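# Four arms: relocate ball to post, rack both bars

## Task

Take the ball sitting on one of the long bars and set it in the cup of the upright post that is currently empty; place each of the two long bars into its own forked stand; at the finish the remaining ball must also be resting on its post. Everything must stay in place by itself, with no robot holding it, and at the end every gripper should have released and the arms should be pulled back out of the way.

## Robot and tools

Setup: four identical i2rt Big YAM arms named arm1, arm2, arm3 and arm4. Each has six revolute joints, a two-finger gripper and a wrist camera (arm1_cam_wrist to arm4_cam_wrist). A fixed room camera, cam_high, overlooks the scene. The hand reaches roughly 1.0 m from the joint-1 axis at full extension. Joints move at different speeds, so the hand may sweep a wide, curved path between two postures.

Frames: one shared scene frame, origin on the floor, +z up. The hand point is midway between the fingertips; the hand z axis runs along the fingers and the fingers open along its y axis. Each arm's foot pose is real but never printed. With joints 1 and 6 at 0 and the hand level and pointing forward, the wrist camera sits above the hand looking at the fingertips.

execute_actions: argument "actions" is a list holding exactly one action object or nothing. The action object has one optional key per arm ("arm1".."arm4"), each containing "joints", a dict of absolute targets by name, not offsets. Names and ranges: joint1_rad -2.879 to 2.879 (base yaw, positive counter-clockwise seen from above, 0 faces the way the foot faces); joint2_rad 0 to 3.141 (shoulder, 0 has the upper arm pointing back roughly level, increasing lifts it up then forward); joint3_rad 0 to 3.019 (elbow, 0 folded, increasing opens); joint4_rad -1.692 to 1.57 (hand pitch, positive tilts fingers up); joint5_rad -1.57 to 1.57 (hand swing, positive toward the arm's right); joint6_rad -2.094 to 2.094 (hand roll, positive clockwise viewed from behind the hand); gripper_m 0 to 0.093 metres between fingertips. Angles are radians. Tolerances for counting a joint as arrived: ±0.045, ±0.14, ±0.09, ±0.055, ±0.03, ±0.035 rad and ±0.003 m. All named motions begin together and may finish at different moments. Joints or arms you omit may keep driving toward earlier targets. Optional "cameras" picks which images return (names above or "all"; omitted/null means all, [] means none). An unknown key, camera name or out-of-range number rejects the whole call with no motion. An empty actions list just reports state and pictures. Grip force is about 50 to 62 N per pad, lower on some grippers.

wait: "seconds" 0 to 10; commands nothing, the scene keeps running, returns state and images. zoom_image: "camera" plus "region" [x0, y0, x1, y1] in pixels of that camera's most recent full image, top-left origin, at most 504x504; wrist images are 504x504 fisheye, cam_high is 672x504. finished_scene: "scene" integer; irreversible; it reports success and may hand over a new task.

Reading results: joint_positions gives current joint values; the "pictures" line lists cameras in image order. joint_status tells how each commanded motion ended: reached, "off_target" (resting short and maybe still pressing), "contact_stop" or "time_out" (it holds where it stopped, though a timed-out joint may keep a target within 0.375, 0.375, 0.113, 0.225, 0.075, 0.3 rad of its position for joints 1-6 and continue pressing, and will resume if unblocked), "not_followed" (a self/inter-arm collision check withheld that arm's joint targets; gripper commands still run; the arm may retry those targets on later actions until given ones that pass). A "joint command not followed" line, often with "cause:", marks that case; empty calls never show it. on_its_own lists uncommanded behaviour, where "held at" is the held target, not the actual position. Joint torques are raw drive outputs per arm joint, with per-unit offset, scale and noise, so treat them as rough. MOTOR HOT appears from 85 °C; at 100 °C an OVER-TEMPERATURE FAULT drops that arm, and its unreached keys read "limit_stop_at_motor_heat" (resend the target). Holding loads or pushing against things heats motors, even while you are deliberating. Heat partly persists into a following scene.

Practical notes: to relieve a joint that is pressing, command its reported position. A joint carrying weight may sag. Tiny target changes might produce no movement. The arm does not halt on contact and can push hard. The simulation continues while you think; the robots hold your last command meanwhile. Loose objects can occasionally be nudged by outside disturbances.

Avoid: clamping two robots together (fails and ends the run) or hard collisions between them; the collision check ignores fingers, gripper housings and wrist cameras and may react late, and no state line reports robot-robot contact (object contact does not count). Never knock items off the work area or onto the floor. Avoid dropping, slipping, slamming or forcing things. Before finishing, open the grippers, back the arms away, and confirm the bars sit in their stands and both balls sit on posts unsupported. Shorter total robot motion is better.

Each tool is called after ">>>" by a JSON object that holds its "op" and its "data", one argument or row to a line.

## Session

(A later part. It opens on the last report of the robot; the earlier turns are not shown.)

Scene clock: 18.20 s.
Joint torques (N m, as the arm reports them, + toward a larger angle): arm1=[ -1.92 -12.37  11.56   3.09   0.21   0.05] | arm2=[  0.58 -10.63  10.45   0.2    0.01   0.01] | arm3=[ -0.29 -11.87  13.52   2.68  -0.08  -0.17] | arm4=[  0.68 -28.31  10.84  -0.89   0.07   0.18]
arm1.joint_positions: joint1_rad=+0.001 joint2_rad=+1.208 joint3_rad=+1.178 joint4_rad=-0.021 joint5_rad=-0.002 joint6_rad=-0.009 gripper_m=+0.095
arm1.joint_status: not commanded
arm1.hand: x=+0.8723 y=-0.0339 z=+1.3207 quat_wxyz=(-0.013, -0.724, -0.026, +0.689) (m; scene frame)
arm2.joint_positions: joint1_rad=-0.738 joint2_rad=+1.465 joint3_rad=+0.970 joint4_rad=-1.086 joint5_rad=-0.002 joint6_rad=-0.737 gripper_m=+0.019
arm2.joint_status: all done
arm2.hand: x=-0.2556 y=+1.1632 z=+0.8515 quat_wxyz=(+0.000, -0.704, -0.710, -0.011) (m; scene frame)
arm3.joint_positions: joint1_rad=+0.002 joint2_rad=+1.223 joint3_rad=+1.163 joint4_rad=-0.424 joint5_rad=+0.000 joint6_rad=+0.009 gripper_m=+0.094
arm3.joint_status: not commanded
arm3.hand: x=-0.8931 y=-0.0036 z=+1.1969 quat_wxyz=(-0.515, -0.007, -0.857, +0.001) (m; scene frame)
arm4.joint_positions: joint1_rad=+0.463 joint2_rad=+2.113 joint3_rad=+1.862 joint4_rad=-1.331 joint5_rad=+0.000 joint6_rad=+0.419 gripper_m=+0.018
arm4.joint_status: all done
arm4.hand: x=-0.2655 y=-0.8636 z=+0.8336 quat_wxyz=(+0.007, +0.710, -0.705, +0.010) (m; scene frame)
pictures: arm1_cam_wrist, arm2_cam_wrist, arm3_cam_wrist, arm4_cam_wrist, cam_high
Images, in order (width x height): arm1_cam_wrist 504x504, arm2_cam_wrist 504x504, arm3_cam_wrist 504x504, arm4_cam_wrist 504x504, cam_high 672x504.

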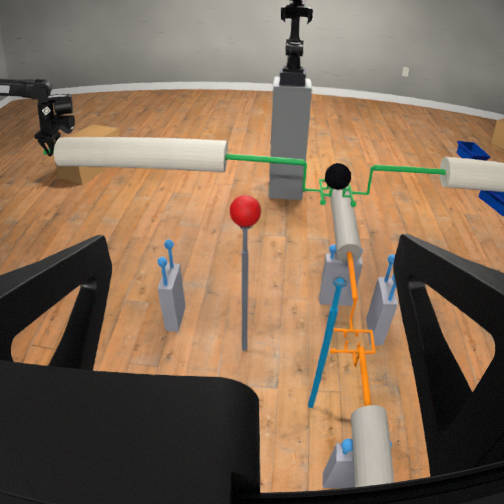

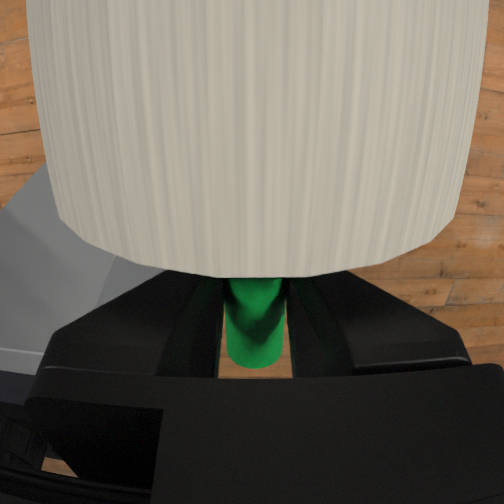

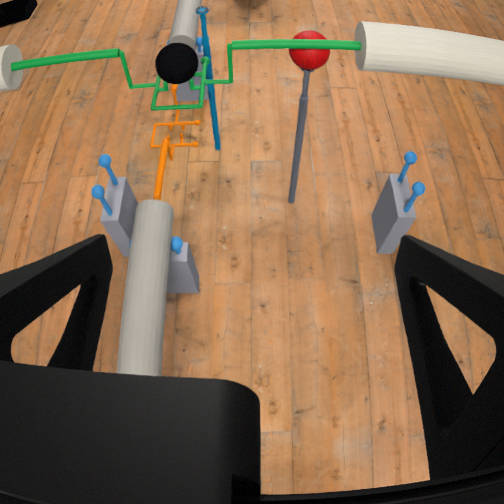

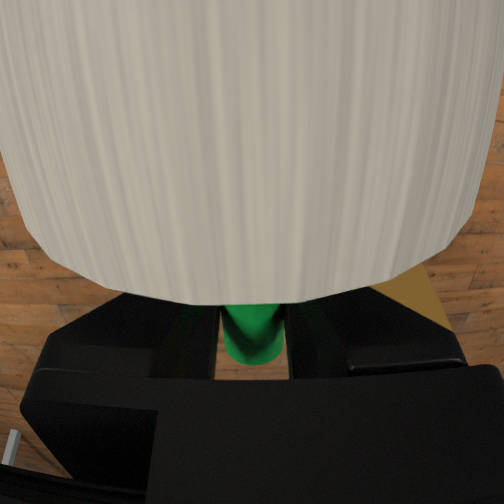

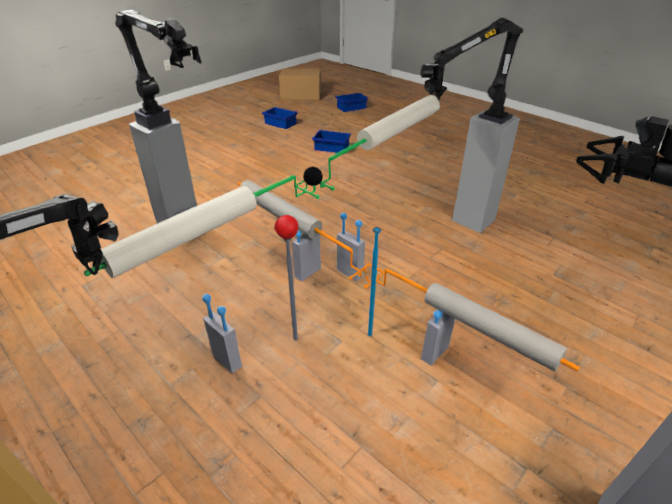

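>>> {"op": "execute_actions", "data": {
  "actions": [
    {"arm4":{"joints":{"joint1_rad":0.238,"joint2_rad":1.913,"joint3_rad":1.714,"joint4_rad":-1.317,"joint6_rad":0.21}},"arm2":{"joints":{"joint1_rad":-0.411,"joint2_rad":1.218,"joint3_rad":0.838,"joint4_rad":-1.148,"joint6_rad":-0.4}},"arm3":{"joints":{"joint4_rad":-0.1,"joint1_rad":0.1}}}
  ],
  "cameras": ["cam_high","arm1_cam_wrist","arm3_cam_wrist"]
}}

>>> {"op": "execute_actions", "data": {
  "actions": [
    {"arm4":{"joints":{"joint1_rad":-0.034,"joint2_rad":1.871,"joint3_rad":1.65,"joint4_rad":-1.29,"joint6_rad":-0.06}},"arm2":{"joints":{"joint1_rad":0.125,"joint2_rad":1.15,"joint3_rad":0.782,"joint4_rad":-1.16,"joint6_rad":0.135}}}
  ],
  "cameras": ["cam_high"]
}}

>>> {"op": "execute_actions", "data": {
  "actions": [
    {"arm4":{"joints":{"joint1_rad":-0.303,"joint2_rad":1.955,"joint3_rad":1.772,"joint4_rad":-1.345,"joint6_rad":-0.33}},"arm2":{"joints":{"joint1_rad":0.601,"joint2_rad":1.327,"joint3_rad":0.93,"joint4_rad":-1.125,"joint6_rad":0.61}}}
  ]
}}

Scene clock: 20.57 s.
Joint torques (N m, as the arm reports them, + toward a larger angle): arm1=[ -1.94 -12.36  11.57   3.07   0.22   0.04] | arm2=[ 1.02 -7.56 11.31  0.2   0.13  0.1 ] | arm3=[  0.11 -11.5   13.4    2.86  -0.02  -0.24] | arm4=[  0.69 -26.62   8.67  -0.2   -0.1    0.26]
arm1.joint_positions: joint1_rad=+0.001 joint2_rad=+1.208 joint3_rad=+1.178 joint4_rad=-0.021 joint5_rad=-0.002 joint6_rad=-0.009 gripper_m=+0.095
arm1.joint_status: not commanded
arm1.hand: x=+0.8723 y=-0.0339 z=+1.3207 quat_wxyz=(-0.013, -0.724, -0.026, +0.689) (m; scene frame)
arm2.joint_positions: joint1_rad=-0.410 joint2_rad=+1.241 joint3_rad=+0.806 joint4_rad=-1.146 joint5_rad=-0.004 joint6_rad=-0.410 gripper_m=+0.019
arm2.joint_status: all done
arm2.hand: x=-0.1201 y=+1.1655 z=+0.8698 quat_wxyz=(+0.001, -0.703, -0.711, -0.011) (m; scene frame)
arm3.joint_positions: joint1_rad=+0.104 joint2_rad=+1.223 joint3_rad=+1.163 joint4_rad=-0.125 joint5_rad=+0.000 joint6_rad=+0.009 gripper_m=+0.094
arm3.joint_status: all done
arm3.hand: x=-0.8712 y=+0.0552 z=+1.2658 quat_wxyz=(-0.636, +0.034, -0.770, -0.031) (m; scene frame)
arm4.joint_positions: joint1_rad=+0.231 joint2_rad=+1.944 joint3_rad=+1.699 joint4_rad=-1.301 joint5_rad=+0.004 joint6_rad=+0.184 gripper_m=+0.019
arm4.joint_status: all done
arm4.hand: x=-0.1151 y=-0.8598 z=+0.8738 quat_wxyz=(-0.004, +0.711, -0.703, -0.004) (m; scene frame)
pictures: arm1_cam_wrist, arm3_cam_wrist, cam_high
Images, in order (width x height): arm1_cam_wrist 504x504, arm3_cam_wrist 504x504, cam_high 672x504.

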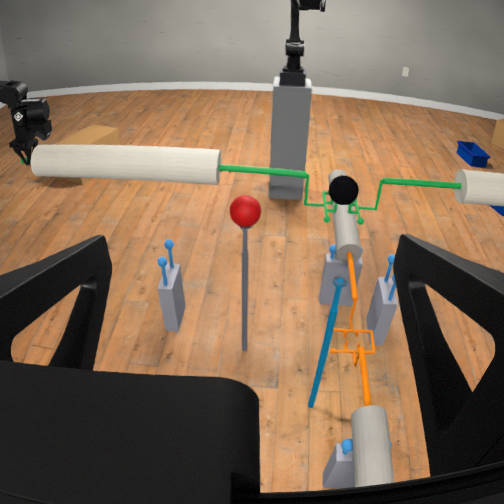

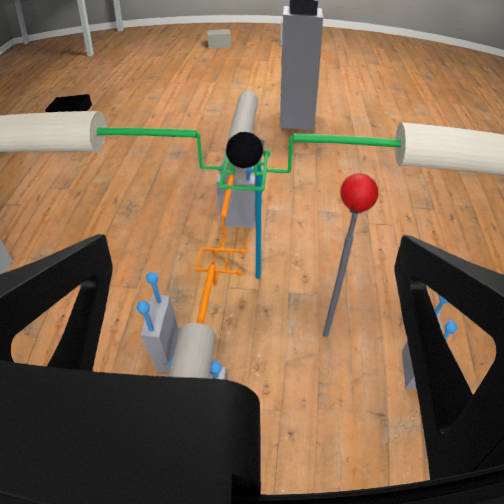

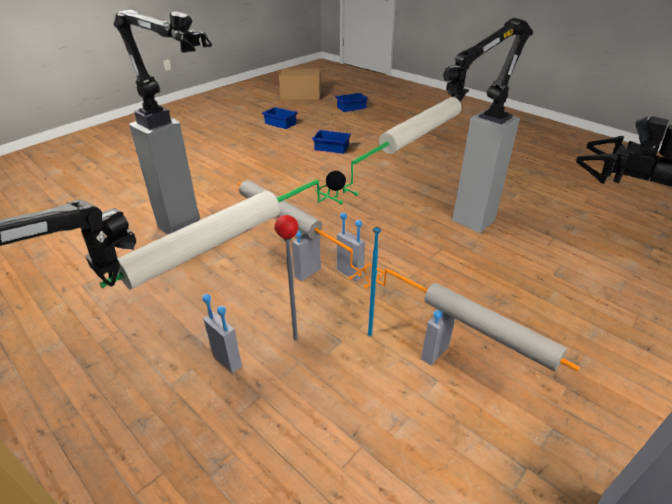

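Scene clock: 21.87 s.
Joint torques (N m, as the arm reports them, + toward a larger angle): arm1=[ -1.8  -12.3   11.54   3.05   0.2    0.05] | arm2=[ 0.93 -8.03 10.54 -0.15  0.01  0.13] | arm3=[ -0.38 -10.92  13.54   2.89  -0.07  -0.23] | arm4=[  0.79 -28.1    8.34  -0.93  -0.04   0.25]
arm1.joint_positions: joint1_rad=+0.001 joint2_rad=+1.208 joint3_rad=+1.178 joint4_rad=-0.021 joint5_rad=-0.002 joint6_rad=-0.009 gripper_m=+0.095
arm1.joint_status: not commanded
arm1.hand: x=+0.8723 y=-0.0339 z=+1.3207 quat_wxyz=(-0.013, -0.724, -0.026, +0.689) (m; scene frame)
arm2.joint_positions: joint1_rad=+0.118 joint2_rad=+1.186 joint3_rad=+0.758 joint4_rad=-1.143 joint5_rad=-0.001 joint6_rad=+0.121 gripper_m=+0.019
arm2.joint_status: all done
arm2.hand: x=+0.0362 y=+1.1610 z=+0.8695 quat_wxyz=(+0.001, -0.705, -0.710, -0.007) (m; scene frame)
arm3.joint_positions: joint1_rad=+0.104 joint2_rad=+1.223 joint3_rad=+1.163 joint4_rad=-0.125 joint5_rad=+0.000 joint6_rad=+0.009 gripper_m=+0.094
arm3.joint_status: not commanded
arm3.hand: x=-0.8712 y=+0.0552 z=+1.2658 quat_wxyz=(-0.636, +0.034, -0.770, -0.031) (m; scene frame)
arm4.joint_positions: joint1_rad=-0.036 joint2_rad=+1.925 joint3_rad=+1.637 joint4_rad=-1.259 joint5_rad=+0.002 joint6_rad=-0.082 gripper_m=+0.019
arm4.joint_status: all done
arm4.hand: x=+0.0432 y=-0.8612 z=+0.8624 quat_wxyz=(-0.005, +0.711, -0.704, -0.002) (m; scene frame)
pictures: cam_high
Images, in order (width x height): cam_high 672x504.

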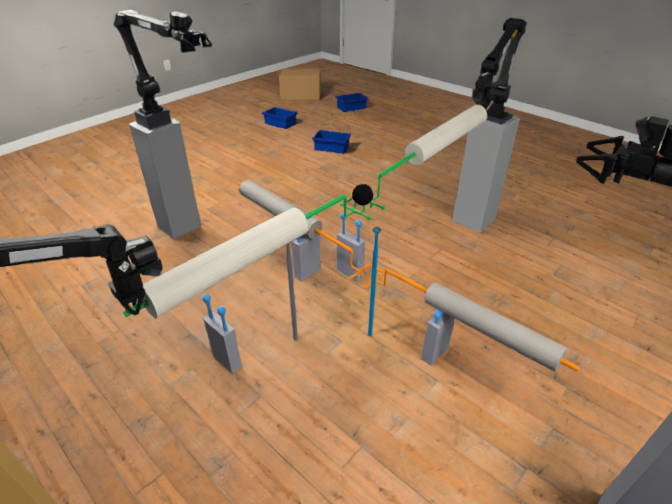

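Scene clock: 23.13 s.
Joint torques (N m, as the arm reports them, + toward a larger angle): arm1=[ -1.86 -12.3   11.6    3.05   0.2    0.04] | arm2=[  2.5  -10.22  10.21  -0.3   -0.43   0.18] | arm3=[ -0.02 -11.25  13.37   2.68  -0.12  -0.2 ] | arm4=[ -0.57 -26.84   9.11  -1.07   0.09   0.08]
arm1.joint_positions: joint1_rad=+0.001 joint2_rad=+1.208 joint3_rad=+1.178 joint4_rad=-0.021 joint5_rad=-0.002 joint6_rad=-0.009 gripper_m=+0.095
arm1.joint_status: not commanded
arm1.hand: x=+0.8723 y=-0.0339 z=+1.3207 quat_wxyz=(-0.013, -0.724, -0.026, +0.689) (m; scene frame)
arm2.joint_positions: joint1_rad=+0.583 joint2_rad=+1.364 joint3_rad=+0.912 joint4_rad=-1.102 joint5_rad=+0.009 joint6_rad=+0.591 gripper_m=+0.019
arm2.joint_status: all done
arm2.hand: x=+0.1978 y=+1.1506 z=+0.8702 quat_wxyz=(-0.006, -0.707, -0.708, +0.000) (m; scene frame)
arm3.joint_positions: joint1_rad=+0.104 joint2_rad=+1.223 joint3_rad=+1.163 joint4_rad=-0.125 joint5_rad=+0.000 joint6_rad=+0.009 gripper_m=+0.094
arm3.joint_status: not commanded
arm3.hand: x=-0.8712 y=+0.0552 z=+1.2658 quat_wxyz=(-0.636, +0.034, -0.770, -0.031) (m; scene frame)
arm4.joint_positions: joint1_rad=-0.295 joint2_rad=+1.989 joint3_rad=+1.750 joint4_rad=-1.314 joint5_rad=-0.002 joint6_rad=-0.341 gripper_m=+0.019
arm4.joint_status: all done
arm4.hand: x=+0.1994 y=-0.8687 z=+0.8672 quat_wxyz=(-0.003, +0.711, -0.703, +0.000) (m; scene frame)
pictures: arm1_cam_wrist, arm2_cam_wrist, arm3_cam_wrist, arm4_cam_wrist, cam_high
Images, in order (width x height): arm1_cam_wrist 504x504, arm2_cam_wrist 504x504, arm3_cam_wrist 504x504, arm4_cam_wrist 504x504, cam_high 672x504.

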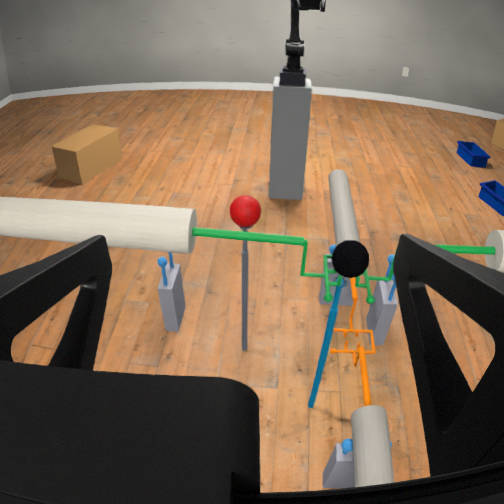

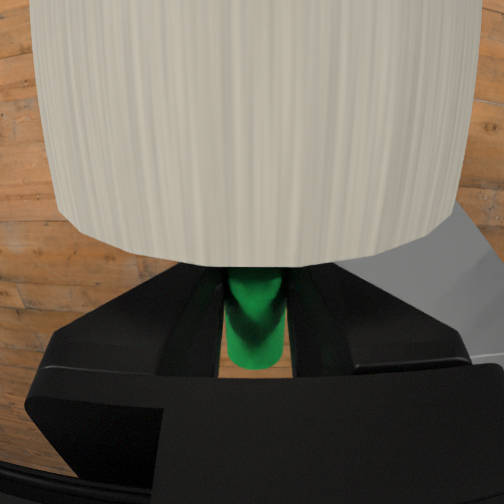

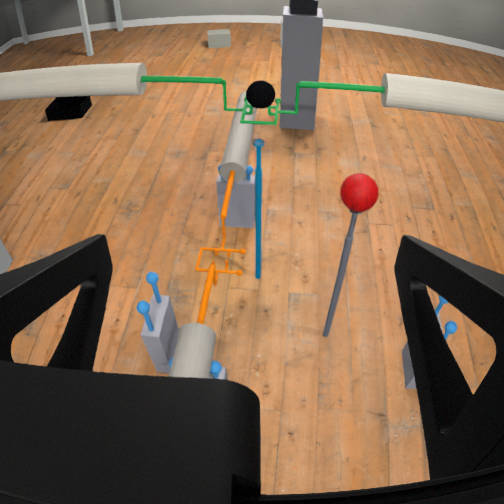

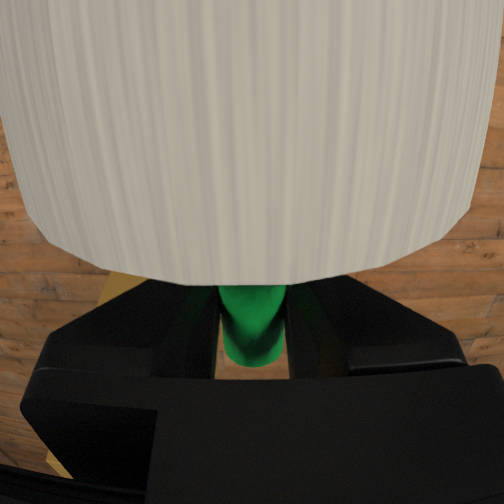

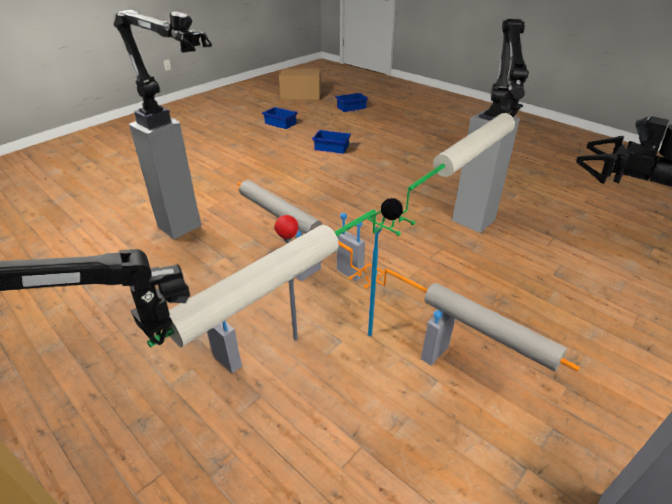

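>>> {"op": "execute_actions", "data": {
  "actions": [
    {"arm4":{"joints":{"joint1_rad":-0.188,"joint2_rad":1.965,"joint3_rad":1.59,"joint4_rad":-1.14,"joint6_rad":-0.21}},"arm2":{"joints":{"joint1_rad":0.40,"joint2_rad":1.37,"joint3_rad":0.752,"joint4_rad":-0.895,"joint6_rad":0.40}}}
  ],
  "cameras": ["cam_high","arm1_cam_wrist","arm3_cam_wrist"]
}}

>>> {"op": "zoom_image", "data": {
  "camera": "cam_high",
  "region": [320, 170, 440, 270]
}}

>>> {"op": "zoom_image", "data": {
  "camera": "arm3_cam_wrist",
  "region": [200, 80, 320, 200]
}}

>>> {"op": "zoom_image", "data": {
  "camera": "arm1_cam_wrist",
  "region": [280, 210, 420, 350]
}}

Scene clock: 25.13 s.
Joint torques (N m, as the arm reports them, + toward a larger angle): arm1=[ -1.67 -12.24  11.59   3.06   0.2    0.05] | arm2=[ 1.82 -9.05  9.19  0.66 -0.31 -0.01] | arm3=[  0.2  -11.38  13.65   2.86  -0.02  -0.2 ] | arm4=[ -0.67 -26.56   8.12   0.05   0.21  -0.05]
arm1.joint_positions: joint1_rad=+0.001 joint2_rad=+1.208 joint3_rad=+1.178 joint4_rad=-0.021 joint5_rad=-0.002 joint6_rad=-0.009 gripper_m=+0.095
arm1.joint_status: not commanded
arm1.hand: x=+0.8723 y=-0.0339 z=+1.3207 quat_wxyz=(-0.013, -0.724, -0.026, +0.689) (m; scene frame)
arm2.joint_positions: joint1_rad=+0.388 joint2_rad=+1.396 joint3_rad=+0.733 joint4_rad=-0.904 joint5_rad=+0.006 joint6_rad=+0.399 gripper_m=+0.019
arm2.joint_status: all done
arm2.hand: x=+0.1242 y=+1.1499 z=+0.8013 quat_wxyz=(+0.001, -0.707, -0.707, -0.003) (m; scene frame)
arm3.joint_positions: joint1_rad=+0.104 joint2_rad=+1.223 joint3_rad=+1.163 joint4_rad=-0.125 joint5_rad=+0.000 joint6_rad=+0.009 gripper_m=+0.094
arm3.joint_status: not commanded
arm3.hand: x=-0.8712 y=+0.0552 z=+1.2658 quat_wxyz=(-0.636, +0.034, -0.770, -0.031) (m; scene frame)
arm4.joint_positions: joint1_rad=-0.172 joint2_rad=+2.003 joint3_rad=+1.574 joint4_rad=-1.131 joint5_rad=-0.004 joint6_rad=-0.211 gripper_m=+0.019
arm4.joint_status: all done
arm4.hand: x=+0.1220 y=-0.8702 z=+0.7956 quat_wxyz=(+0.001, +0.708, -0.706, +0.001) (m; scene frame)
pictures: arm1_cam_wrist, arm3_cam_wrist, cam_high
Images, in order (width x height): arm1_cam_wrist 504x504, arm3_cam_wrist 504x504, cam_high 672x504.

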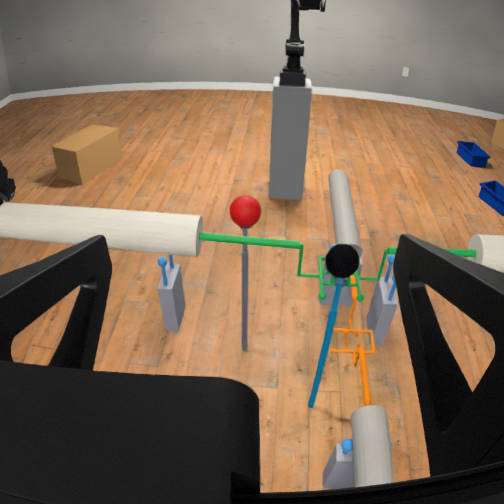

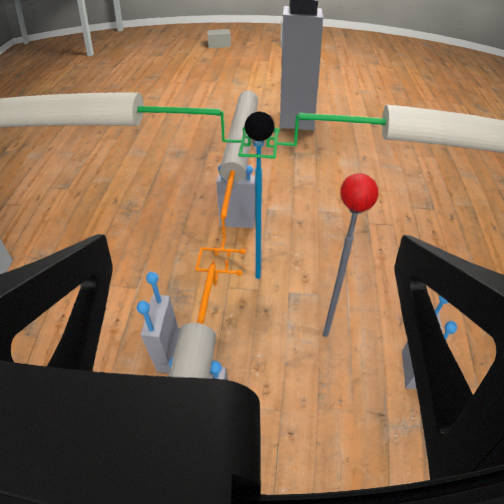

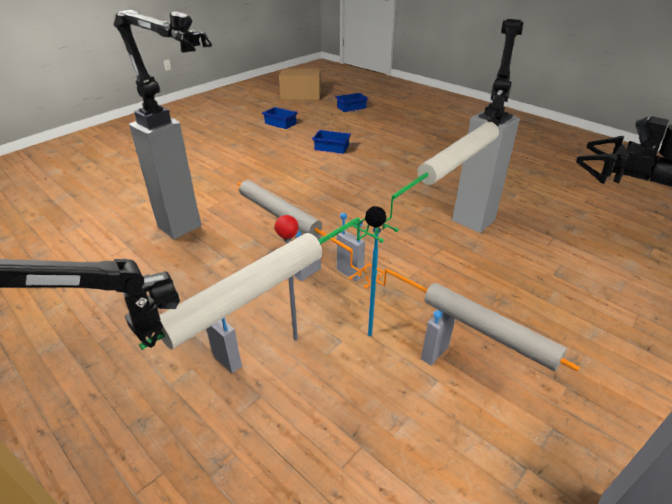

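Region (320, 170, 440, 270) of cam_high's 672x504 image, scaled by 4.200, with more detail than that image has.

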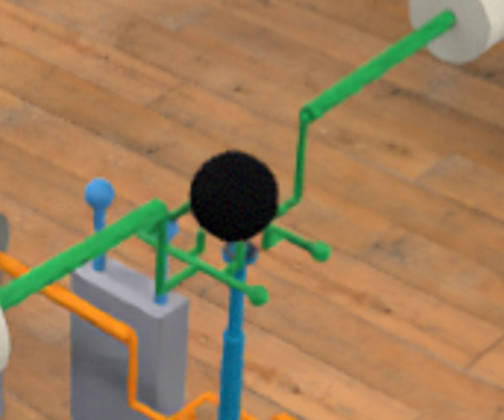

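Region (200, 80, 320, 200) of arm3_cam_wrist's 504x504 image, scaled by 4.200, with more detail than that image has.

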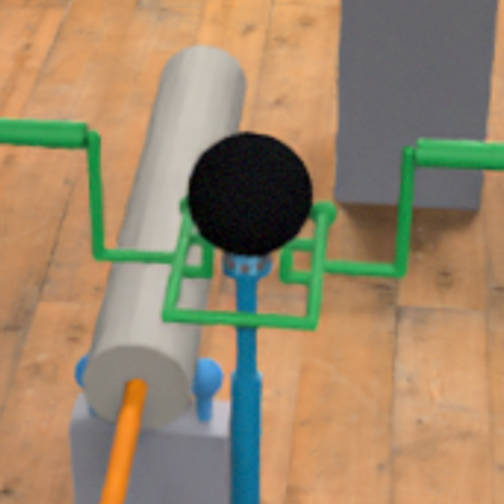

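Region (280, 210, 420, 350) of arm1_cam_wrist's 504x504 image, scaled by 3.600, with more detail than that image has.

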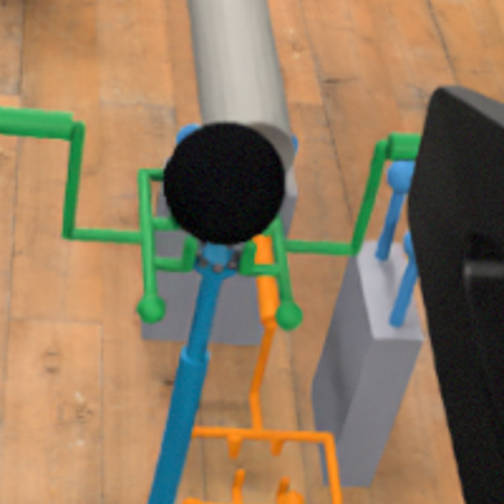

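>>> {"op": "execute_actions", "data": {
  "actions": [
    {"arm4":{"joints":{"joint1_rad":-0.203,"joint2_rad":2.032,"joint3_rad":1.568,"joint4_rad":-1.07,"joint6_rad":-0.225}},"arm2":{"joints":{"joint1_rad":0.426,"joint2_rad":1.455,"joint3_rad":0.704,"joint4_rad":-0.778,"joint6_rad":0.43}}}
  ],
  "cameras": ["cam_high","arm1_cam_wrist","arm3_cam_wrist"]
}}

>>> {"op": "zoom_image", "data": {
  "camera": "cam_high",
  "region": [320, 170, 440, 270]
}}

>>> {"op": "zoom_image", "data": {
  "camera": "arm3_cam_wrist",
  "region": [200, 80, 320, 200]
}}

>>> {"op": "zoom_image", "data": {
  "camera": "arm1_cam_wrist",
  "region": [280, 210, 420, 350]
}}

Scene clock: 26.60 s.
Joint torques (N m, as the arm reports them, + toward a larger angle): arm1=[ -1.67 -12.31  11.61   3.06   0.2    0.03] | arm2=[ 1.9  -9.03  7.64  0.55 -0.26  0.11] | arm3=[  0.46 -11.48  13.71   2.86   0.    -0.13] | arm4=[ -1.12 -26.03   7.31   0.02   0.17  -0.04]
arm1.joint_positions: joint1_rad=+0.001 joint2_rad=+1.208 joint3_rad=+1.178 joint4_rad=-0.021 joint5_rad=-0.002 joint6_rad=-0.009 gripper_m=+0.095
arm1.joint_status: not commanded
arm1.hand: x=+0.8723 y=-0.0339 z=+1.3207 quat_wxyz=(-0.013, -0.724, -0.026, +0.689) (m; scene frame)
arm2.joint_positions: joint1_rad=+0.415 joint2_rad=+1.480 joint3_rad=+0.694 joint4_rad=-0.784 joint5_rad=+0.006 joint6_rad=+0.421 gripper_m=+0.019
arm2.joint_status: all done
arm2.hand: x=+0.1327 y=+1.1534 z=+0.7648 quat_wxyz=(+0.002, -0.706, -0.708, -0.004) (m; scene frame)
arm3.joint_positions: joint1_rad=+0.104 joint2_rad=+1.223 joint3_rad=+1.163 joint4_rad=-0.125 joint5_rad=+0.000 joint6_rad=+0.009 gripper_m=+0.094
arm3.joint_status: not commanded
arm3.hand: x=-0.8712 y=+0.0552 z=+1.2658 quat_wxyz=(-0.636, +0.034, -0.770, -0.031) (m; scene frame)
arm4.joint_positions: joint1_rad=-0.183 joint2_rad=+2.057 joint3_rad=+1.560 joint4_rad=-1.062 joint5_rad=-0.003 joint6_rad=-0.223 gripper_m=+0.019
arm4.joint_status: all done
arm4.hand: x=+0.1297 y=-0.8667 z=+0.7603 quat_wxyz=(+0.000, +0.708, -0.706, +0.000) (m; scene frame)
pictures: arm1_cam_wrist, arm3_cam_wrist, cam_high
Images, in order (width x height): arm1_cam_wrist 504x504, arm3_cam_wrist 504x504, cam_high 672x504.

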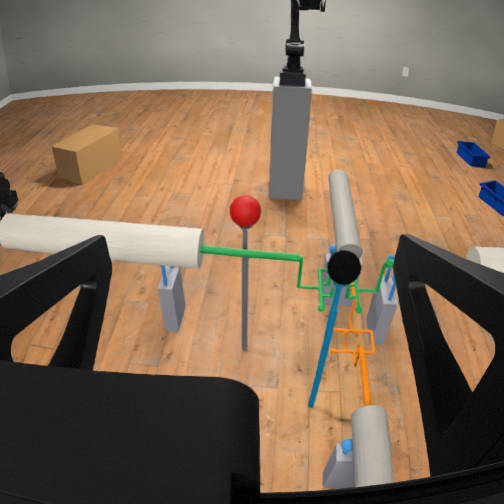

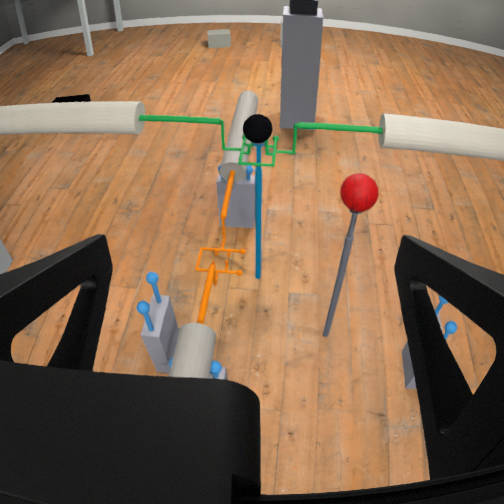

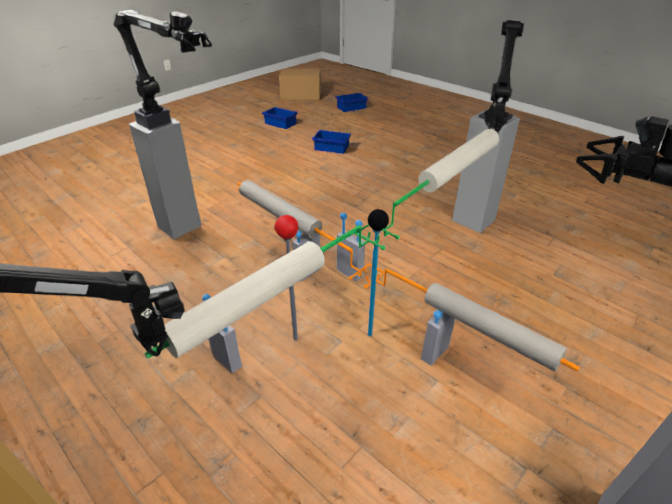

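Region (320, 170, 440, 270) of cam_high's 672x504 image, scaled by 4.200, with more detail than that image has.

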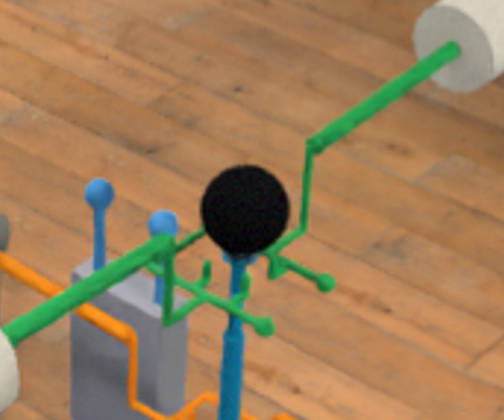

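Region (200, 80, 320, 200) of arm3_cam_wrist's 504x504 image, scaled by 4.200, with more detail than that image has.

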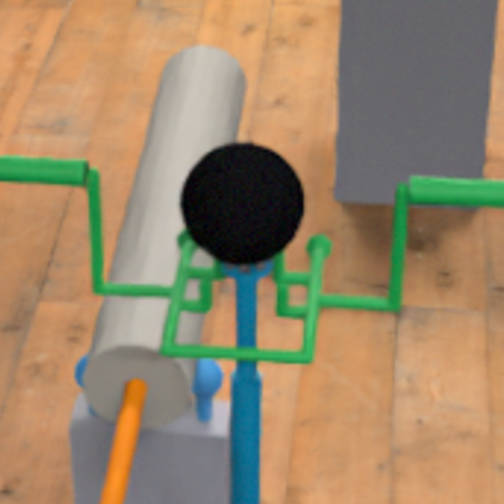

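Region (280, 210, 420, 350) of arm1_cam_wrist's 504x504 image, scaled by 3.600, with more detail than that image has.

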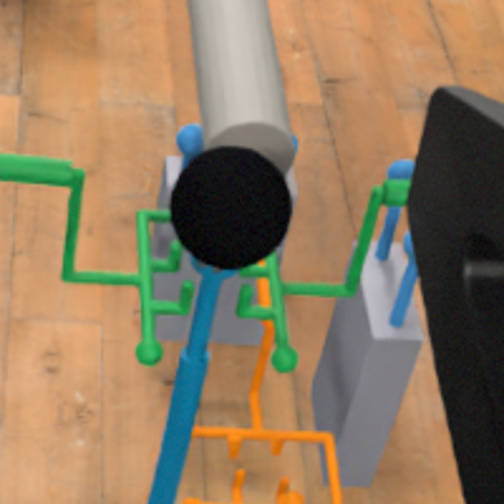

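>>> {"op": "execute_actions", "data": {
  "actions": [
    {"arm4":{"joints":{"joint2_rad":2.062,"joint3_rad":1.538,"joint4_rad":-1.01}},"arm2":{"joints":{"joint2_rad":1.532,"joint3_rad":0.682,"joint4_rad":-0.68}}}
  ],
  "cameras": ["arm3_cam_wrist"]
}}

>>> {"op": "execute_actions", "data": {
  "actions": [
    {"arm4":{"joints":{"joint1_rad":-0.088,"joint2_rad":2.025,"joint3_rad":1.5,"joint4_rad":-0.995,"joint6_rad":-0.11}},"arm2":{"joints":{"joint1_rad":0.228,"joint2_rad":1.478,"joint3_rad":0.63,"joint4_rad":-0.672,"joint6_rad":0.22}}}
  ],
  "cameras": ["arm3_cam_wrist"]
}}

>>> {"op": "execute_actions", "data": {
  "actions": [
    {"arm4":{"joints":{"joint1_rad":0.016,"joint2_rad":2.015,"joint3_rad":1.484,"joint4_rad":-0.988,"joint6_rad":-0.005}},"arm2":{"joints":{"joint1_rad":0.025,"joint2_rad":1.458,"joint3_rad":0.608,"joint4_rad":-0.67,"joint6_rad":0.02}}}
  ],
  "cameras": ["cam_high","arm1_cam_wrist","arm3_cam_wrist"]
}}

Scene clock: 28.23 s.
Joint torques (N m, as the arm reports them, + toward a larger angle): arm1=[ -1.87 -12.19  11.61   3.08   0.21   0.05] | arm2=[ 1.4  -9.21  6.92  0.69 -0.28  0.08] | arm3=[ -0.59 -10.62  13.7    2.73  -0.12  -0.14] | arm4=[ -1.11 -25.24   7.05   0.27   0.15  -0.06]
arm1.joint_positions: joint1_rad=+0.001 joint2_rad=+1.208 joint3_rad=+1.178 joint4_rad=-0.021 joint5_rad=-0.002 joint6_rad=-0.009 gripper_m=+0.095
arm1.joint_status: not commanded
arm1.hand: x=+0.8723 y=-0.0339 z=+1.3207 quat_wxyz=(-0.013, -0.724, -0.026, +0.689) (m; scene frame)
arm2.joint_positions: joint1_rad=+0.415 joint2_rad=+1.554 joint3_rad=+0.676 joint4_rad=-0.692 joint5_rad=+0.006 joint6_rad=+0.422 gripper_m=+0.019
arm2.joint_status: all done
arm2.hand: x=+0.1339 y=+1.1513 z=+0.7376 quat_wxyz=(+0.002, -0.706, -0.708, -0.003) (m; scene frame)
arm3.joint_positions: joint1_rad=+0.104 joint2_rad=+1.223 joint3_rad=+1.163 joint4_rad=-0.125 joint5_rad=+0.000 joint6_rad=+0.009 gripper_m=+0.094
arm3.joint_status: not commanded
arm3.hand: x=-0.8712 y=+0.0552 z=+1.2658 quat_wxyz=(-0.636, +0.034, -0.770, -0.031) (m; scene frame)
arm4.joint_positions: joint1_rad=-0.183 joint2_rad=+2.079 joint3_rad=+1.531 joint4_rad=-1.006 joint5_rad=-0.003 joint6_rad=-0.223 gripper_m=+0.019
arm4.joint_status: all done
arm4.hand: x=+0.1294 y=-0.8688 z=+0.7380 quat_wxyz=(-0.002, +0.708, -0.706, -0.001) (m; scene frame)
pictures: arm3_cam_wrist
Images, in order (width x height): arm3_cam_wrist 504x504.

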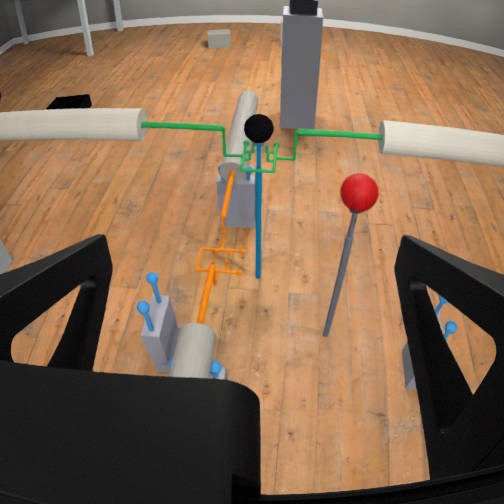

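Scene clock: 29.20 s.
Joint torques (N m, as the arm reports them, + toward a larger angle): arm1=[ -1.81 -12.13  11.62   3.04   0.21   0.04] | arm2=[ 1.16 -9.67  7.48  0.4  -0.16 -0.07] | arm3=[ -0.04 -11.66  13.67   2.92  -0.03  -0.14] | arm4=[ -0.63 -27.44   7.15  -0.2    0.11   0.09]
arm1.joint_positions: joint1_rad=+0.001 joint2_rad=+1.208 joint3_rad=+1.178 joint4_rad=-0.021 joint5_rad=-0.002 joint6_rad=-0.009 gripper_m=+0.095
arm1.joint_status: not commanded
arm1.hand: x=+0.8723 y=-0.0339 z=+1.3207 quat_wxyz=(-0.013, -0.724, -0.026, +0.689) (m; scene frame)
arm2.joint_positions: joint1_rad=+0.225 joint2_rad=+1.511 joint3_rad=+0.615 joint4_rad=-0.671 joint5_rad=+0.003 joint6_rad=+0.231 gripper_m=+0.019
arm2.joint_status: all done
arm2.hand: x=+0.0707 y=+1.1518 z=+0.7353 quat_wxyz=(+0.000, -0.706, -0.708, -0.004) (m; scene frame)
arm3.joint_positions: joint1_rad=+0.104 joint2_rad=+1.223 joint3_rad=+1.163 joint4_rad=-0.125 joint5_rad=+0.000 joint6_rad=+0.009 gripper_m=+0.094
arm3.joint_status: not commanded
arm3.hand: x=-0.8712 y=+0.0552 z=+1.2658 quat_wxyz=(-0.636, +0.034, -0.770, -0.031) (m; scene frame)
arm4.joint_positions: joint1_rad=-0.076 joint2_rad=+2.069 joint3_rad=+1.490 joint4_rad=-0.981 joint5_rad=-0.001 joint6_rad=-0.121 gripper_m=+0.019
arm4.joint_status: all done
arm4.hand: x=+0.0658 y=-0.8695 z=+0.7301 quat_wxyz=(+0.001, +0.710, -0.704, +0.002) (m; scene frame)
pictures: arm3_cam_wrist
Images, in order (width x height): arm3_cam_wrist 504x504.

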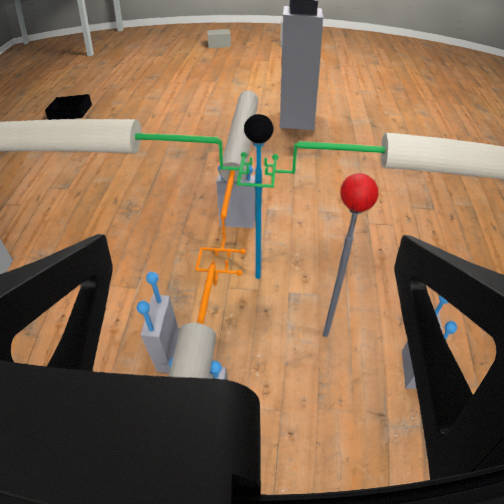

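Scene clock: 30.13 s.
Joint torques (N m, as the arm reports them, + toward a larger angle): arm1=[ -1.79 -12.32  11.55   3.08   0.2    0.04] | arm2=[ 0.68 -9.65  7.12  0.31 -0.06 -0.03] | arm3=[  0.23 -11.39  13.6    2.76  -0.03  -0.22] | arm4=[ -0.58 -27.14   7.09   0.03   0.11   0.12]
arm1.joint_positions: joint1_rad=+0.001 joint2_rad=+1.208 joint3_rad=+1.178 joint4_rad=-0.021 joint5_rad=-0.002 joint6_rad=-0.009 gripper_m=+0.095
arm1.joint_status: not commanded
arm1.hand: x=+0.8723 y=-0.0339 z=+1.3207 quat_wxyz=(-0.013, -0.724, -0.026, +0.689) (m; scene frame)
arm2.joint_positions: joint1_rad=+0.023 joint2_rad=+1.495 joint3_rad=+0.595 joint4_rad=-0.671 joint5_rad=+0.000 joint6_rad=+0.029 gripper_m=+0.019
arm2.joint_status: all done
arm2.hand: x=+0.0098 y=+1.1519 z=+0.7346 quat_wxyz=(+0.001, -0.705, -0.709, -0.006) (m; scene frame)
arm3.joint_positions: joint1_rad=+0.104 joint2_rad=+1.223 joint3_rad=+1.163 joint4_rad=-0.125 joint5_rad=+0.000 joint6_rad=+0.009 gripper_m=+0.094
arm3.joint_status: not commanded
arm3.hand: x=-0.8712 y=+0.0552 z=+1.2658 quat_wxyz=(-0.636, +0.034, -0.770, -0.031) (m; scene frame)
arm4.joint_positions: joint1_rad=+0.027 joint2_rad=+2.058 joint3_rad=+1.474 joint4_rad=-0.979 joint5_rad=-0.002 joint6_rad=-0.019 gripper_m=+0.019
arm4.joint_status: all done
arm4.hand: x=+0.0057 y=-0.8705 z=+0.7316 quat_wxyz=(+0.002, +0.711, -0.704, +0.002) (m; scene frame)
pictures: arm1_cam_wrist, arm3_cam_wrist, cam_high
Images, in order (width x height): arm1_cam_wrist 504x504, arm3_cam_wrist 504x504, cam_high 672x504.

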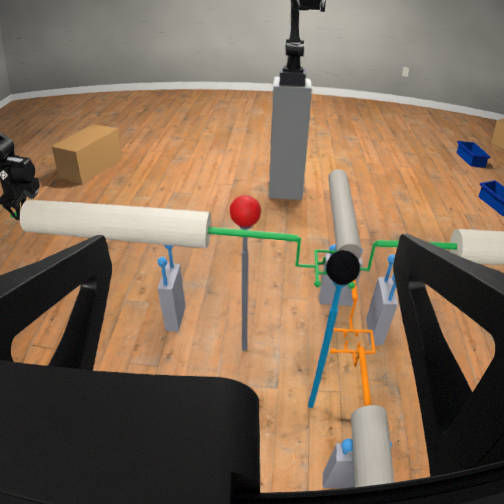

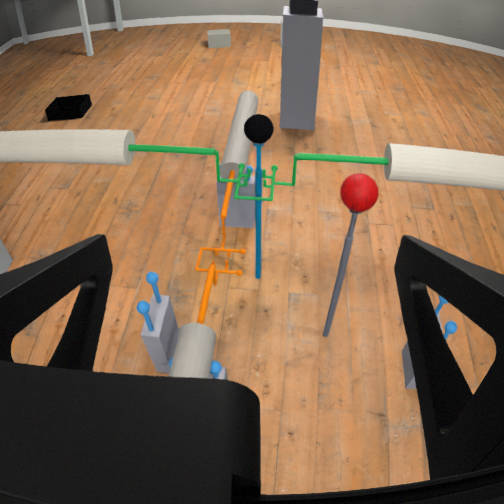

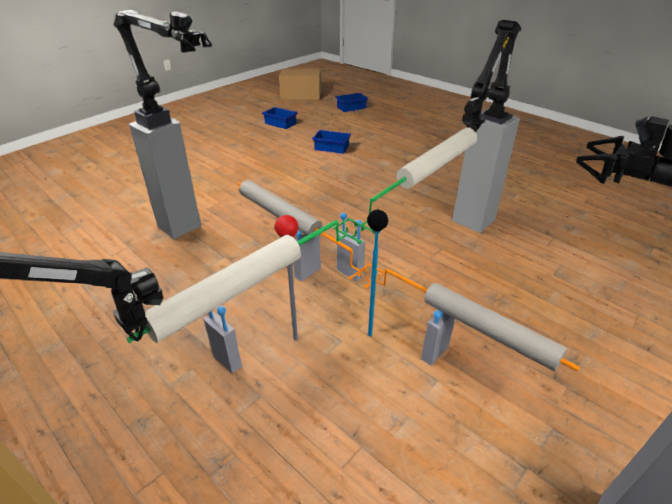

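>>> {"op": "execute_actions", "data": {
  "actions": [
    {"arm4":{"joints":{"joint2_rad":1.873,"joint3_rad":1.68,"joint4_rad":-1.325}},"arm2":{"joints":{"joint2_rad":1.168,"joint3_rad":0.826,"joint4_rad":-1.178}}}
  ],
  "cameras": ["cam_high"]
}}

>>> {"op": "execute_actions", "data": {
  "actions": [
    {"arm4":{"joints":{"joint1_rad":0.225,"joint2_rad":1.925,"joint3_rad":1.73,"joint4_rad":-1.317,"joint6_rad":0.21}},"arm2":{"joints":{"joint1_rad":-0.411,"joint2_rad":1.235,"joint3_rad":0.85,"joint4_rad":-1.14,"joint6_rad":-0.415}}}
  ],
  "cameras": []
}}

>>> {"op": "execute_actions", "data": {
  "actions": [
    {"arm4":{"joints":{"joint1_rad":0.46,"joint2_rad":2.085,"joint3_rad":1.92,"joint4_rad":-1.362,"joint6_rad":0.445}},"arm2":{"joints":{"joint1_rad":-0.735,"joint2_rad":1.455,"joint3_rad":1.005,"joint4_rad":-1.07,"joint6_rad":-0.74}}}
  ],
  "cameras": ["cam_high"]
}}

>>> {"op": "execute_actions", "data": {
  "actions": [
    {"arm4":{"joints":{"joint1_rad":0.525,"joint2_rad":2.075,"joint3_rad":1.453,"joint4_rad":-0.91,"joint6_rad":0.51}},"arm2":{"joints":{"joint1_rad":-0.617,"joint2_rad":1.855,"joint3_rad":1.045,"joint4_rad":-0.705,"joint6_rad":-0.605}}}
  ],
  "cameras": []
}}

>>> {"op": "execute_actions", "data": {
  "actions": [
    {"arm4":{"joints":{"joint1_rad":0.6,"joint2_rad":2.262,"joint3_rad":1.225,"joint4_rad":-0.5,"joint6_rad":0.59}},"arm2":{"joints":{"joint1_rad":-0.531,"joint2_rad":2.285,"joint3_rad":1.29,"joint4_rad":-0.505,"joint6_rad":-0.52}}}
  ],
  "cameras": ["cam_high","arm3_cam_wrist"]
}}

Scene clock: 32.23 s.
Joint torques (N m, as the arm reports them, + toward a larger angle): arm1=[ -1.77 -12.41  11.56   3.06   0.2    0.04] | arm2=[ 1.05 -6.49 13.26 -0.74 -0.08 -0.03] | arm3=[ -0.66 -11.55  13.62   2.9   -0.02  -0.15] | arm4=[ -0.46 -24.24  10.26  -0.38   0.12   0.14]
arm1.joint_positions: joint1_rad=+0.001 joint2_rad=+1.208 joint3_rad=+1.178 joint4_rad=-0.021 joint5_rad=-0.002 joint6_rad=-0.009 gripper_m=+0.095
arm1.joint_status: not commanded
arm1.hand: x=+0.8723 y=-0.0339 z=+1.3207 quat_wxyz=(-0.013, -0.724, -0.026, +0.689) (m; scene frame)
arm2.joint_positions: joint1_rad=+0.023 joint2_rad=+1.183 joint3_rad=+0.770 joint4_rad=-1.142 joint5_rad=+0.000 joint6_rad=+0.028 gripper_m=+0.019
arm2.joint_status: all done
arm2.hand: x=+0.0087 y=+1.1539 z=+0.8740 quat_wxyz=(-0.004, -0.705, -0.709, -0.001) (m; scene frame)
arm3.joint_positions: joint1_rad=+0.104 joint2_rad=+1.223 joint3_rad=+1.163 joint4_rad=-0.125 joint5_rad=+0.000 joint6_rad=+0.009 gripper_m=+0.094
arm3.joint_status: not commanded
arm3.hand: x=-0.8712 y=+0.0552 z=+1.2658 quat_wxyz=(-0.636, +0.034, -0.770, -0.031) (m; scene frame)
arm4.joint_positions: joint1_rad=+0.027 joint2_rad=+1.889 joint3_rad=+1.639 joint4_rad=-1.308 joint5_rad=-0.002 joint6_rad=-0.019 gripper_m=+0.019
arm4.joint_status: all done
arm4.hand: x=+0.0056 y=-0.8701 z=+0.8829 quat_wxyz=(+0.001, +0.711, -0.704, +0.000) (m; scene frame)
pictures: cam_high
Images, in order (width x height): cam_high 672x504.

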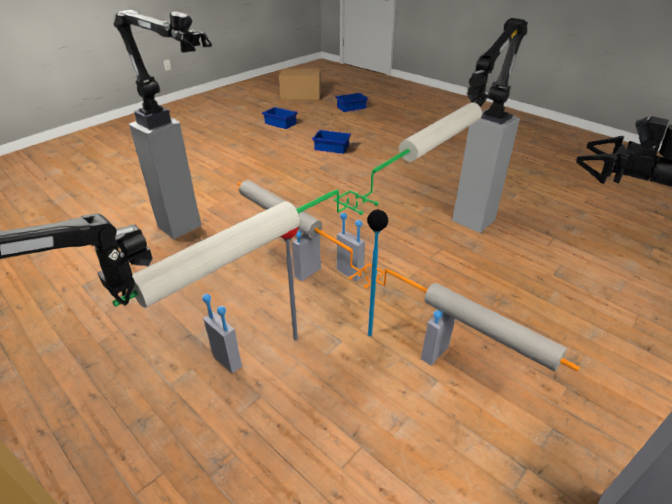

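Scene clock: 33.43 s.
Joint torques (N m, as the arm reports them, + toward a larger angle): arm1=[ -1.86 -12.35  11.55   3.04   0.2    0.05] | arm2=[-0.01 -7.59 12.21  0.06  0.1  -0.1 ] | arm3=[ -0.46 -11.13  13.67   2.98  -0.02  -0.2 ] | arm4=[ -0.42 -25.92  10.1   -0.45   0.13   0.13]
arm1.joint_positions: joint1_rad=+0.001 joint2_rad=+1.208 joint3_rad=+1.178 joint4_rad=-0.021 joint5_rad=-0.002 joint6_rad=-0.009 gripper_m=+0.095
arm1.joint_status: not commanded
arm1.hand: x=+0.8723 y=-0.0339 z=+1.3207 quat_wxyz=(-0.013, -0.724, -0.026, +0.689) (m; scene frame)
arm2.joint_positions: joint1_rad=-0.402 joint2_rad=+1.256 joint3_rad=+0.805 joint4_rad=-1.133 joint5_rad=-0.003 joint6_rad=-0.403 gripper_m=+0.019
arm2.joint_status: all done
arm2.hand: x=-0.1188 y=+1.1626 z=+0.8649 quat_wxyz=(+0.002, -0.703, -0.711, -0.013) (m; scene frame)
arm3.joint_positions: joint1_rad=+0.104 joint2_rad=+1.223 joint3_rad=+1.163 joint4_rad=-0.125 joint5_rad=+0.000 joint6_rad=+0.009 gripper_m=+0.094
arm3.joint_status: not commanded
arm3.hand: x=-0.8712 y=+0.0552 z=+1.2658 quat_wxyz=(-0.636, +0.034, -0.770, -0.031) (m; scene frame)
arm4.joint_positions: joint1_rad=+0.234 joint2_rad=+1.953 joint3_rad=+1.691 joint4_rad=-1.297 joint5_rad=-0.002 joint6_rad=+0.195 gripper_m=+0.019
arm4.joint_status: all done
arm4.hand: x=-0.1175 y=-0.8624 z=+0.8660 quat_wxyz=(+0.002, +0.708, -0.706, +0.000) (m; scene frame)
pictures: none
No camera images: the call's "cameras" was empty. Leave "cameras" out to get every camera's image.

Scene clock: 34.67 s.
Joint torques (N m, as the arm reports them, + toward a larger angle): arm1=[ -1.74 -12.26  11.6    3.1    0.19   0.04] | arm2=[  0.03 -11.31  11.39   0.27   0.16  -0.13] | arm3=[  0.4  -11.92  13.86   2.86  -0.06  -0.15] | arm4=[ -0.58 -29.25  10.78  -0.3    0.29   0.02]
arm1.joint_positions: joint1_rad=+0.001 joint2_rad=+1.208 joint3_rad=+1.178 joint4_rad=-0.021 joint5_rad=-0.002 joint6_rad=-0.009 gripper_m=+0.095
arm1.joint_status: not commanded
arm1.hand: x=+0.8723 y=-0.0339 z=+1.3207 quat_wxyz=(-0.013, -0.724, -0.026, +0.689) (m; scene frame)
arm2.joint_positions: joint1_rad=-0.728 joint2_rad=+1.490 joint3_rad=+0.965 joint4_rad=-1.066 joint5_rad=-0.005 joint6_rad=-0.724 gripper_m=+0.019
arm2.joint_status: all done
arm2.hand: x=-0.2532 y=+1.1593 z=+0.8406 quat_wxyz=(-0.001, -0.705, -0.709, -0.017) (m; scene frame)
arm3.joint_positions: joint1_rad=+0.104 joint2_rad=+1.223 joint3_rad=+1.163 joint4_rad=-0.125 joint5_rad=+0.000 joint6_rad=+0.009 gripper_m=+0.094
arm3.joint_status: not commanded
arm3.hand: x=-0.8712 y=+0.0552 z=+1.2658 quat_wxyz=(-0.636, +0.034, -0.770, -0.031) (m; scene frame)
arm4.joint_positions: joint1_rad=+0.472 joint2_rad=+2.124 joint3_rad=+1.871 joint4_rad=-1.346 joint5_rad=-0.005 joint6_rad=+0.438 gripper_m=+0.019
arm4.joint_status: all done
arm4.hand: x=-0.2709 y=-0.8675 z=+0.8298 quat_wxyz=(+0.012, +0.706, -0.708, +0.018) (m; scene frame)
pictures: cam_high
Images, in order (width x height): cam_high 672x504.

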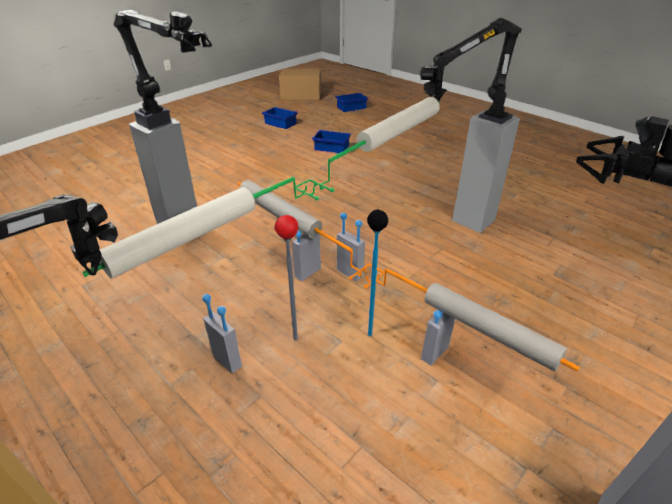

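Scene clock: 35.80 s.
Joint torques (N m, as the arm reports them, + toward a larger angle): arm1=[ -1.8  -12.26  11.59   3.06   0.2    0.04] | arm2=[ -0.22 -15.05   9.22   0.38   0.35   0.05] | arm3=[  0.38 -11.93  13.39   2.94  -0.01  -0.15] | arm4=[  0.3  -26.18   6.47   0.26   0.01   0.11]
arm1.joint_positions: joint1_rad=+0.001 joint2_rad=+1.208 joint3_rad=+1.178 joint4_rad=-0.021 joint5_rad=-0.002 joint6_rad=-0.009 gripper_m=+0.095
arm1.joint_status: not commanded
arm1.hand: x=+0.8723 y=-0.0339 z=+1.3207 quat_wxyz=(-0.013, -0.724, -0.026, +0.689) (m; scene frame)
arm2.joint_positions: joint1_rad=-0.611 joint2_rad=+1.896 joint3_rad=+1.007 joint4_rad=-0.706 joint5_rad=-0.009 joint6_rad=-0.604 gripper_m=+0.019
arm2.joint_status: all done
arm2.hand: x=-0.2484 y=+1.0855 z=+0.6892 quat_wxyz=(-0.001, -0.706, -0.708, -0.019) (m; scene frame)
arm3.joint_positions: joint1_rad=+0.104 joint2_rad=+1.223 joint3_rad=+1.163 joint4_rad=-0.125 joint5_rad=+0.000 joint6_rad=+0.009 gripper_m=+0.094
arm3.joint_status: not commanded
arm3.hand: x=-0.8712 y=+0.0552 z=+1.2658 quat_wxyz=(-0.636, +0.034, -0.770, -0.031) (m; scene frame)
arm4.joint_positions: joint1_rad=+0.527 joint2_rad=+2.107 joint3_rad=+1.449 joint4_rad=-0.906 joint5_rad=+0.002 joint6_rad=+0.497 gripper_m=+0.019
arm4.joint_status: all done
arm4.hand: x=-0.2715 y=-0.9413 z=+0.6971 quat_wxyz=(+0.003, +0.705, -0.709, +0.002) (m; scene frame)
pictures: none
No camera images: the call's "cameras" was empty. Leave "cameras" out to get every camera's image.

Scene clock: 37.00 s.
Joint torques (N m, as the arm reports them, + toward a larger angle): arm1=[ -1.71 -12.2   11.58   3.05   0.21   0.05] | arm2=[ -0.01 -18.54   6.24   0.43   0.09   0.  ] | arm3=[  0.16 -10.86  13.48   3.01  -0.03  -0.13] | arm4=[ -0.12 -24.57   4.3    0.47   0.14   0.28]
arm1.joint_positions: joint1_rad=+0.001 joint2_rad=+1.208 joint3_rad=+1.178 joint4_rad=-0.021 joint5_rad=-0.002 joint6_rad=-0.009 gripper_m=+0.095
arm1.joint_status: not commanded
arm1.hand: x=+0.8723 y=-0.0339 z=+1.3207 quat_wxyz=(-0.013, -0.724, -0.026, +0.689) (m; scene frame)
arm2.joint_positions: joint1_rad=-0.522 joint2_rad=+2.327 joint3_rad=+1.275 joint4_rad=-0.507 joint5_rad=-0.004 joint6_rad=-0.521 gripper_m=+0.019
arm2.joint_status: all done
arm2.hand: x=-0.2548 y=+0.9961 z=+0.5445 quat_wxyz=(-0.002, -0.704, -0.710, -0.001) (m; scene frame)
arm3.joint_positions: joint1_rad=+0.104 joint2_rad=+1.223 joint3_rad=+1.163 joint4_rad=-0.125 joint5_rad=+0.000 joint6_rad=+0.009 gripper_m=+0.094
arm3.joint_status: not commanded
arm3.hand: x=-0.8712 y=+0.0552 z=+1.2658 quat_wxyz=(-0.636, +0.034, -0.770, -0.031) (m; scene frame)
arm4.joint_positions: joint1_rad=+0.606 joint2_rad=+2.294 joint3_rad=+1.216 joint4_rad=-0.500 joint5_rad=+0.000 joint6_rad=+0.562 gripper_m=+0.019
arm4.joint_status: all done
arm4.hand: x=-0.2704 y=-1.0300 z=+0.5435 quat_wxyz=(+0.006, +0.710, -0.704, +0.009) (m; scene frame)
pictures: arm3_cam_wrist, cam_high
Images, in order (width x height): arm3_cam_wrist 504x504, cam_high 672x504.

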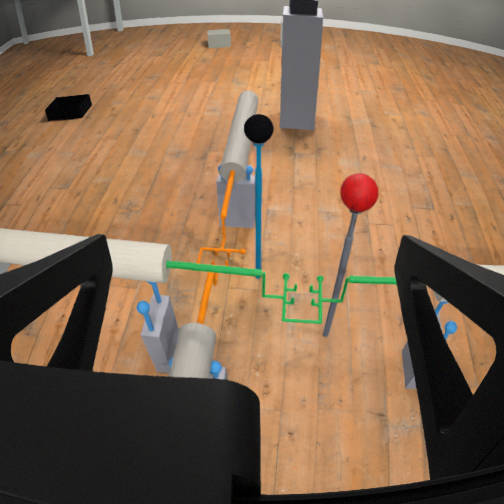

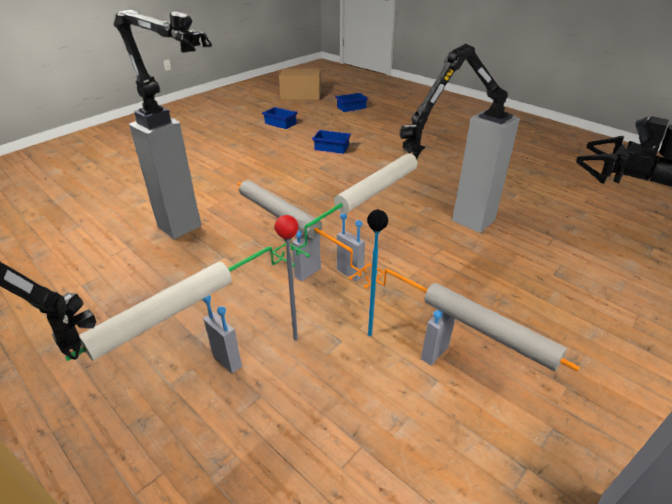

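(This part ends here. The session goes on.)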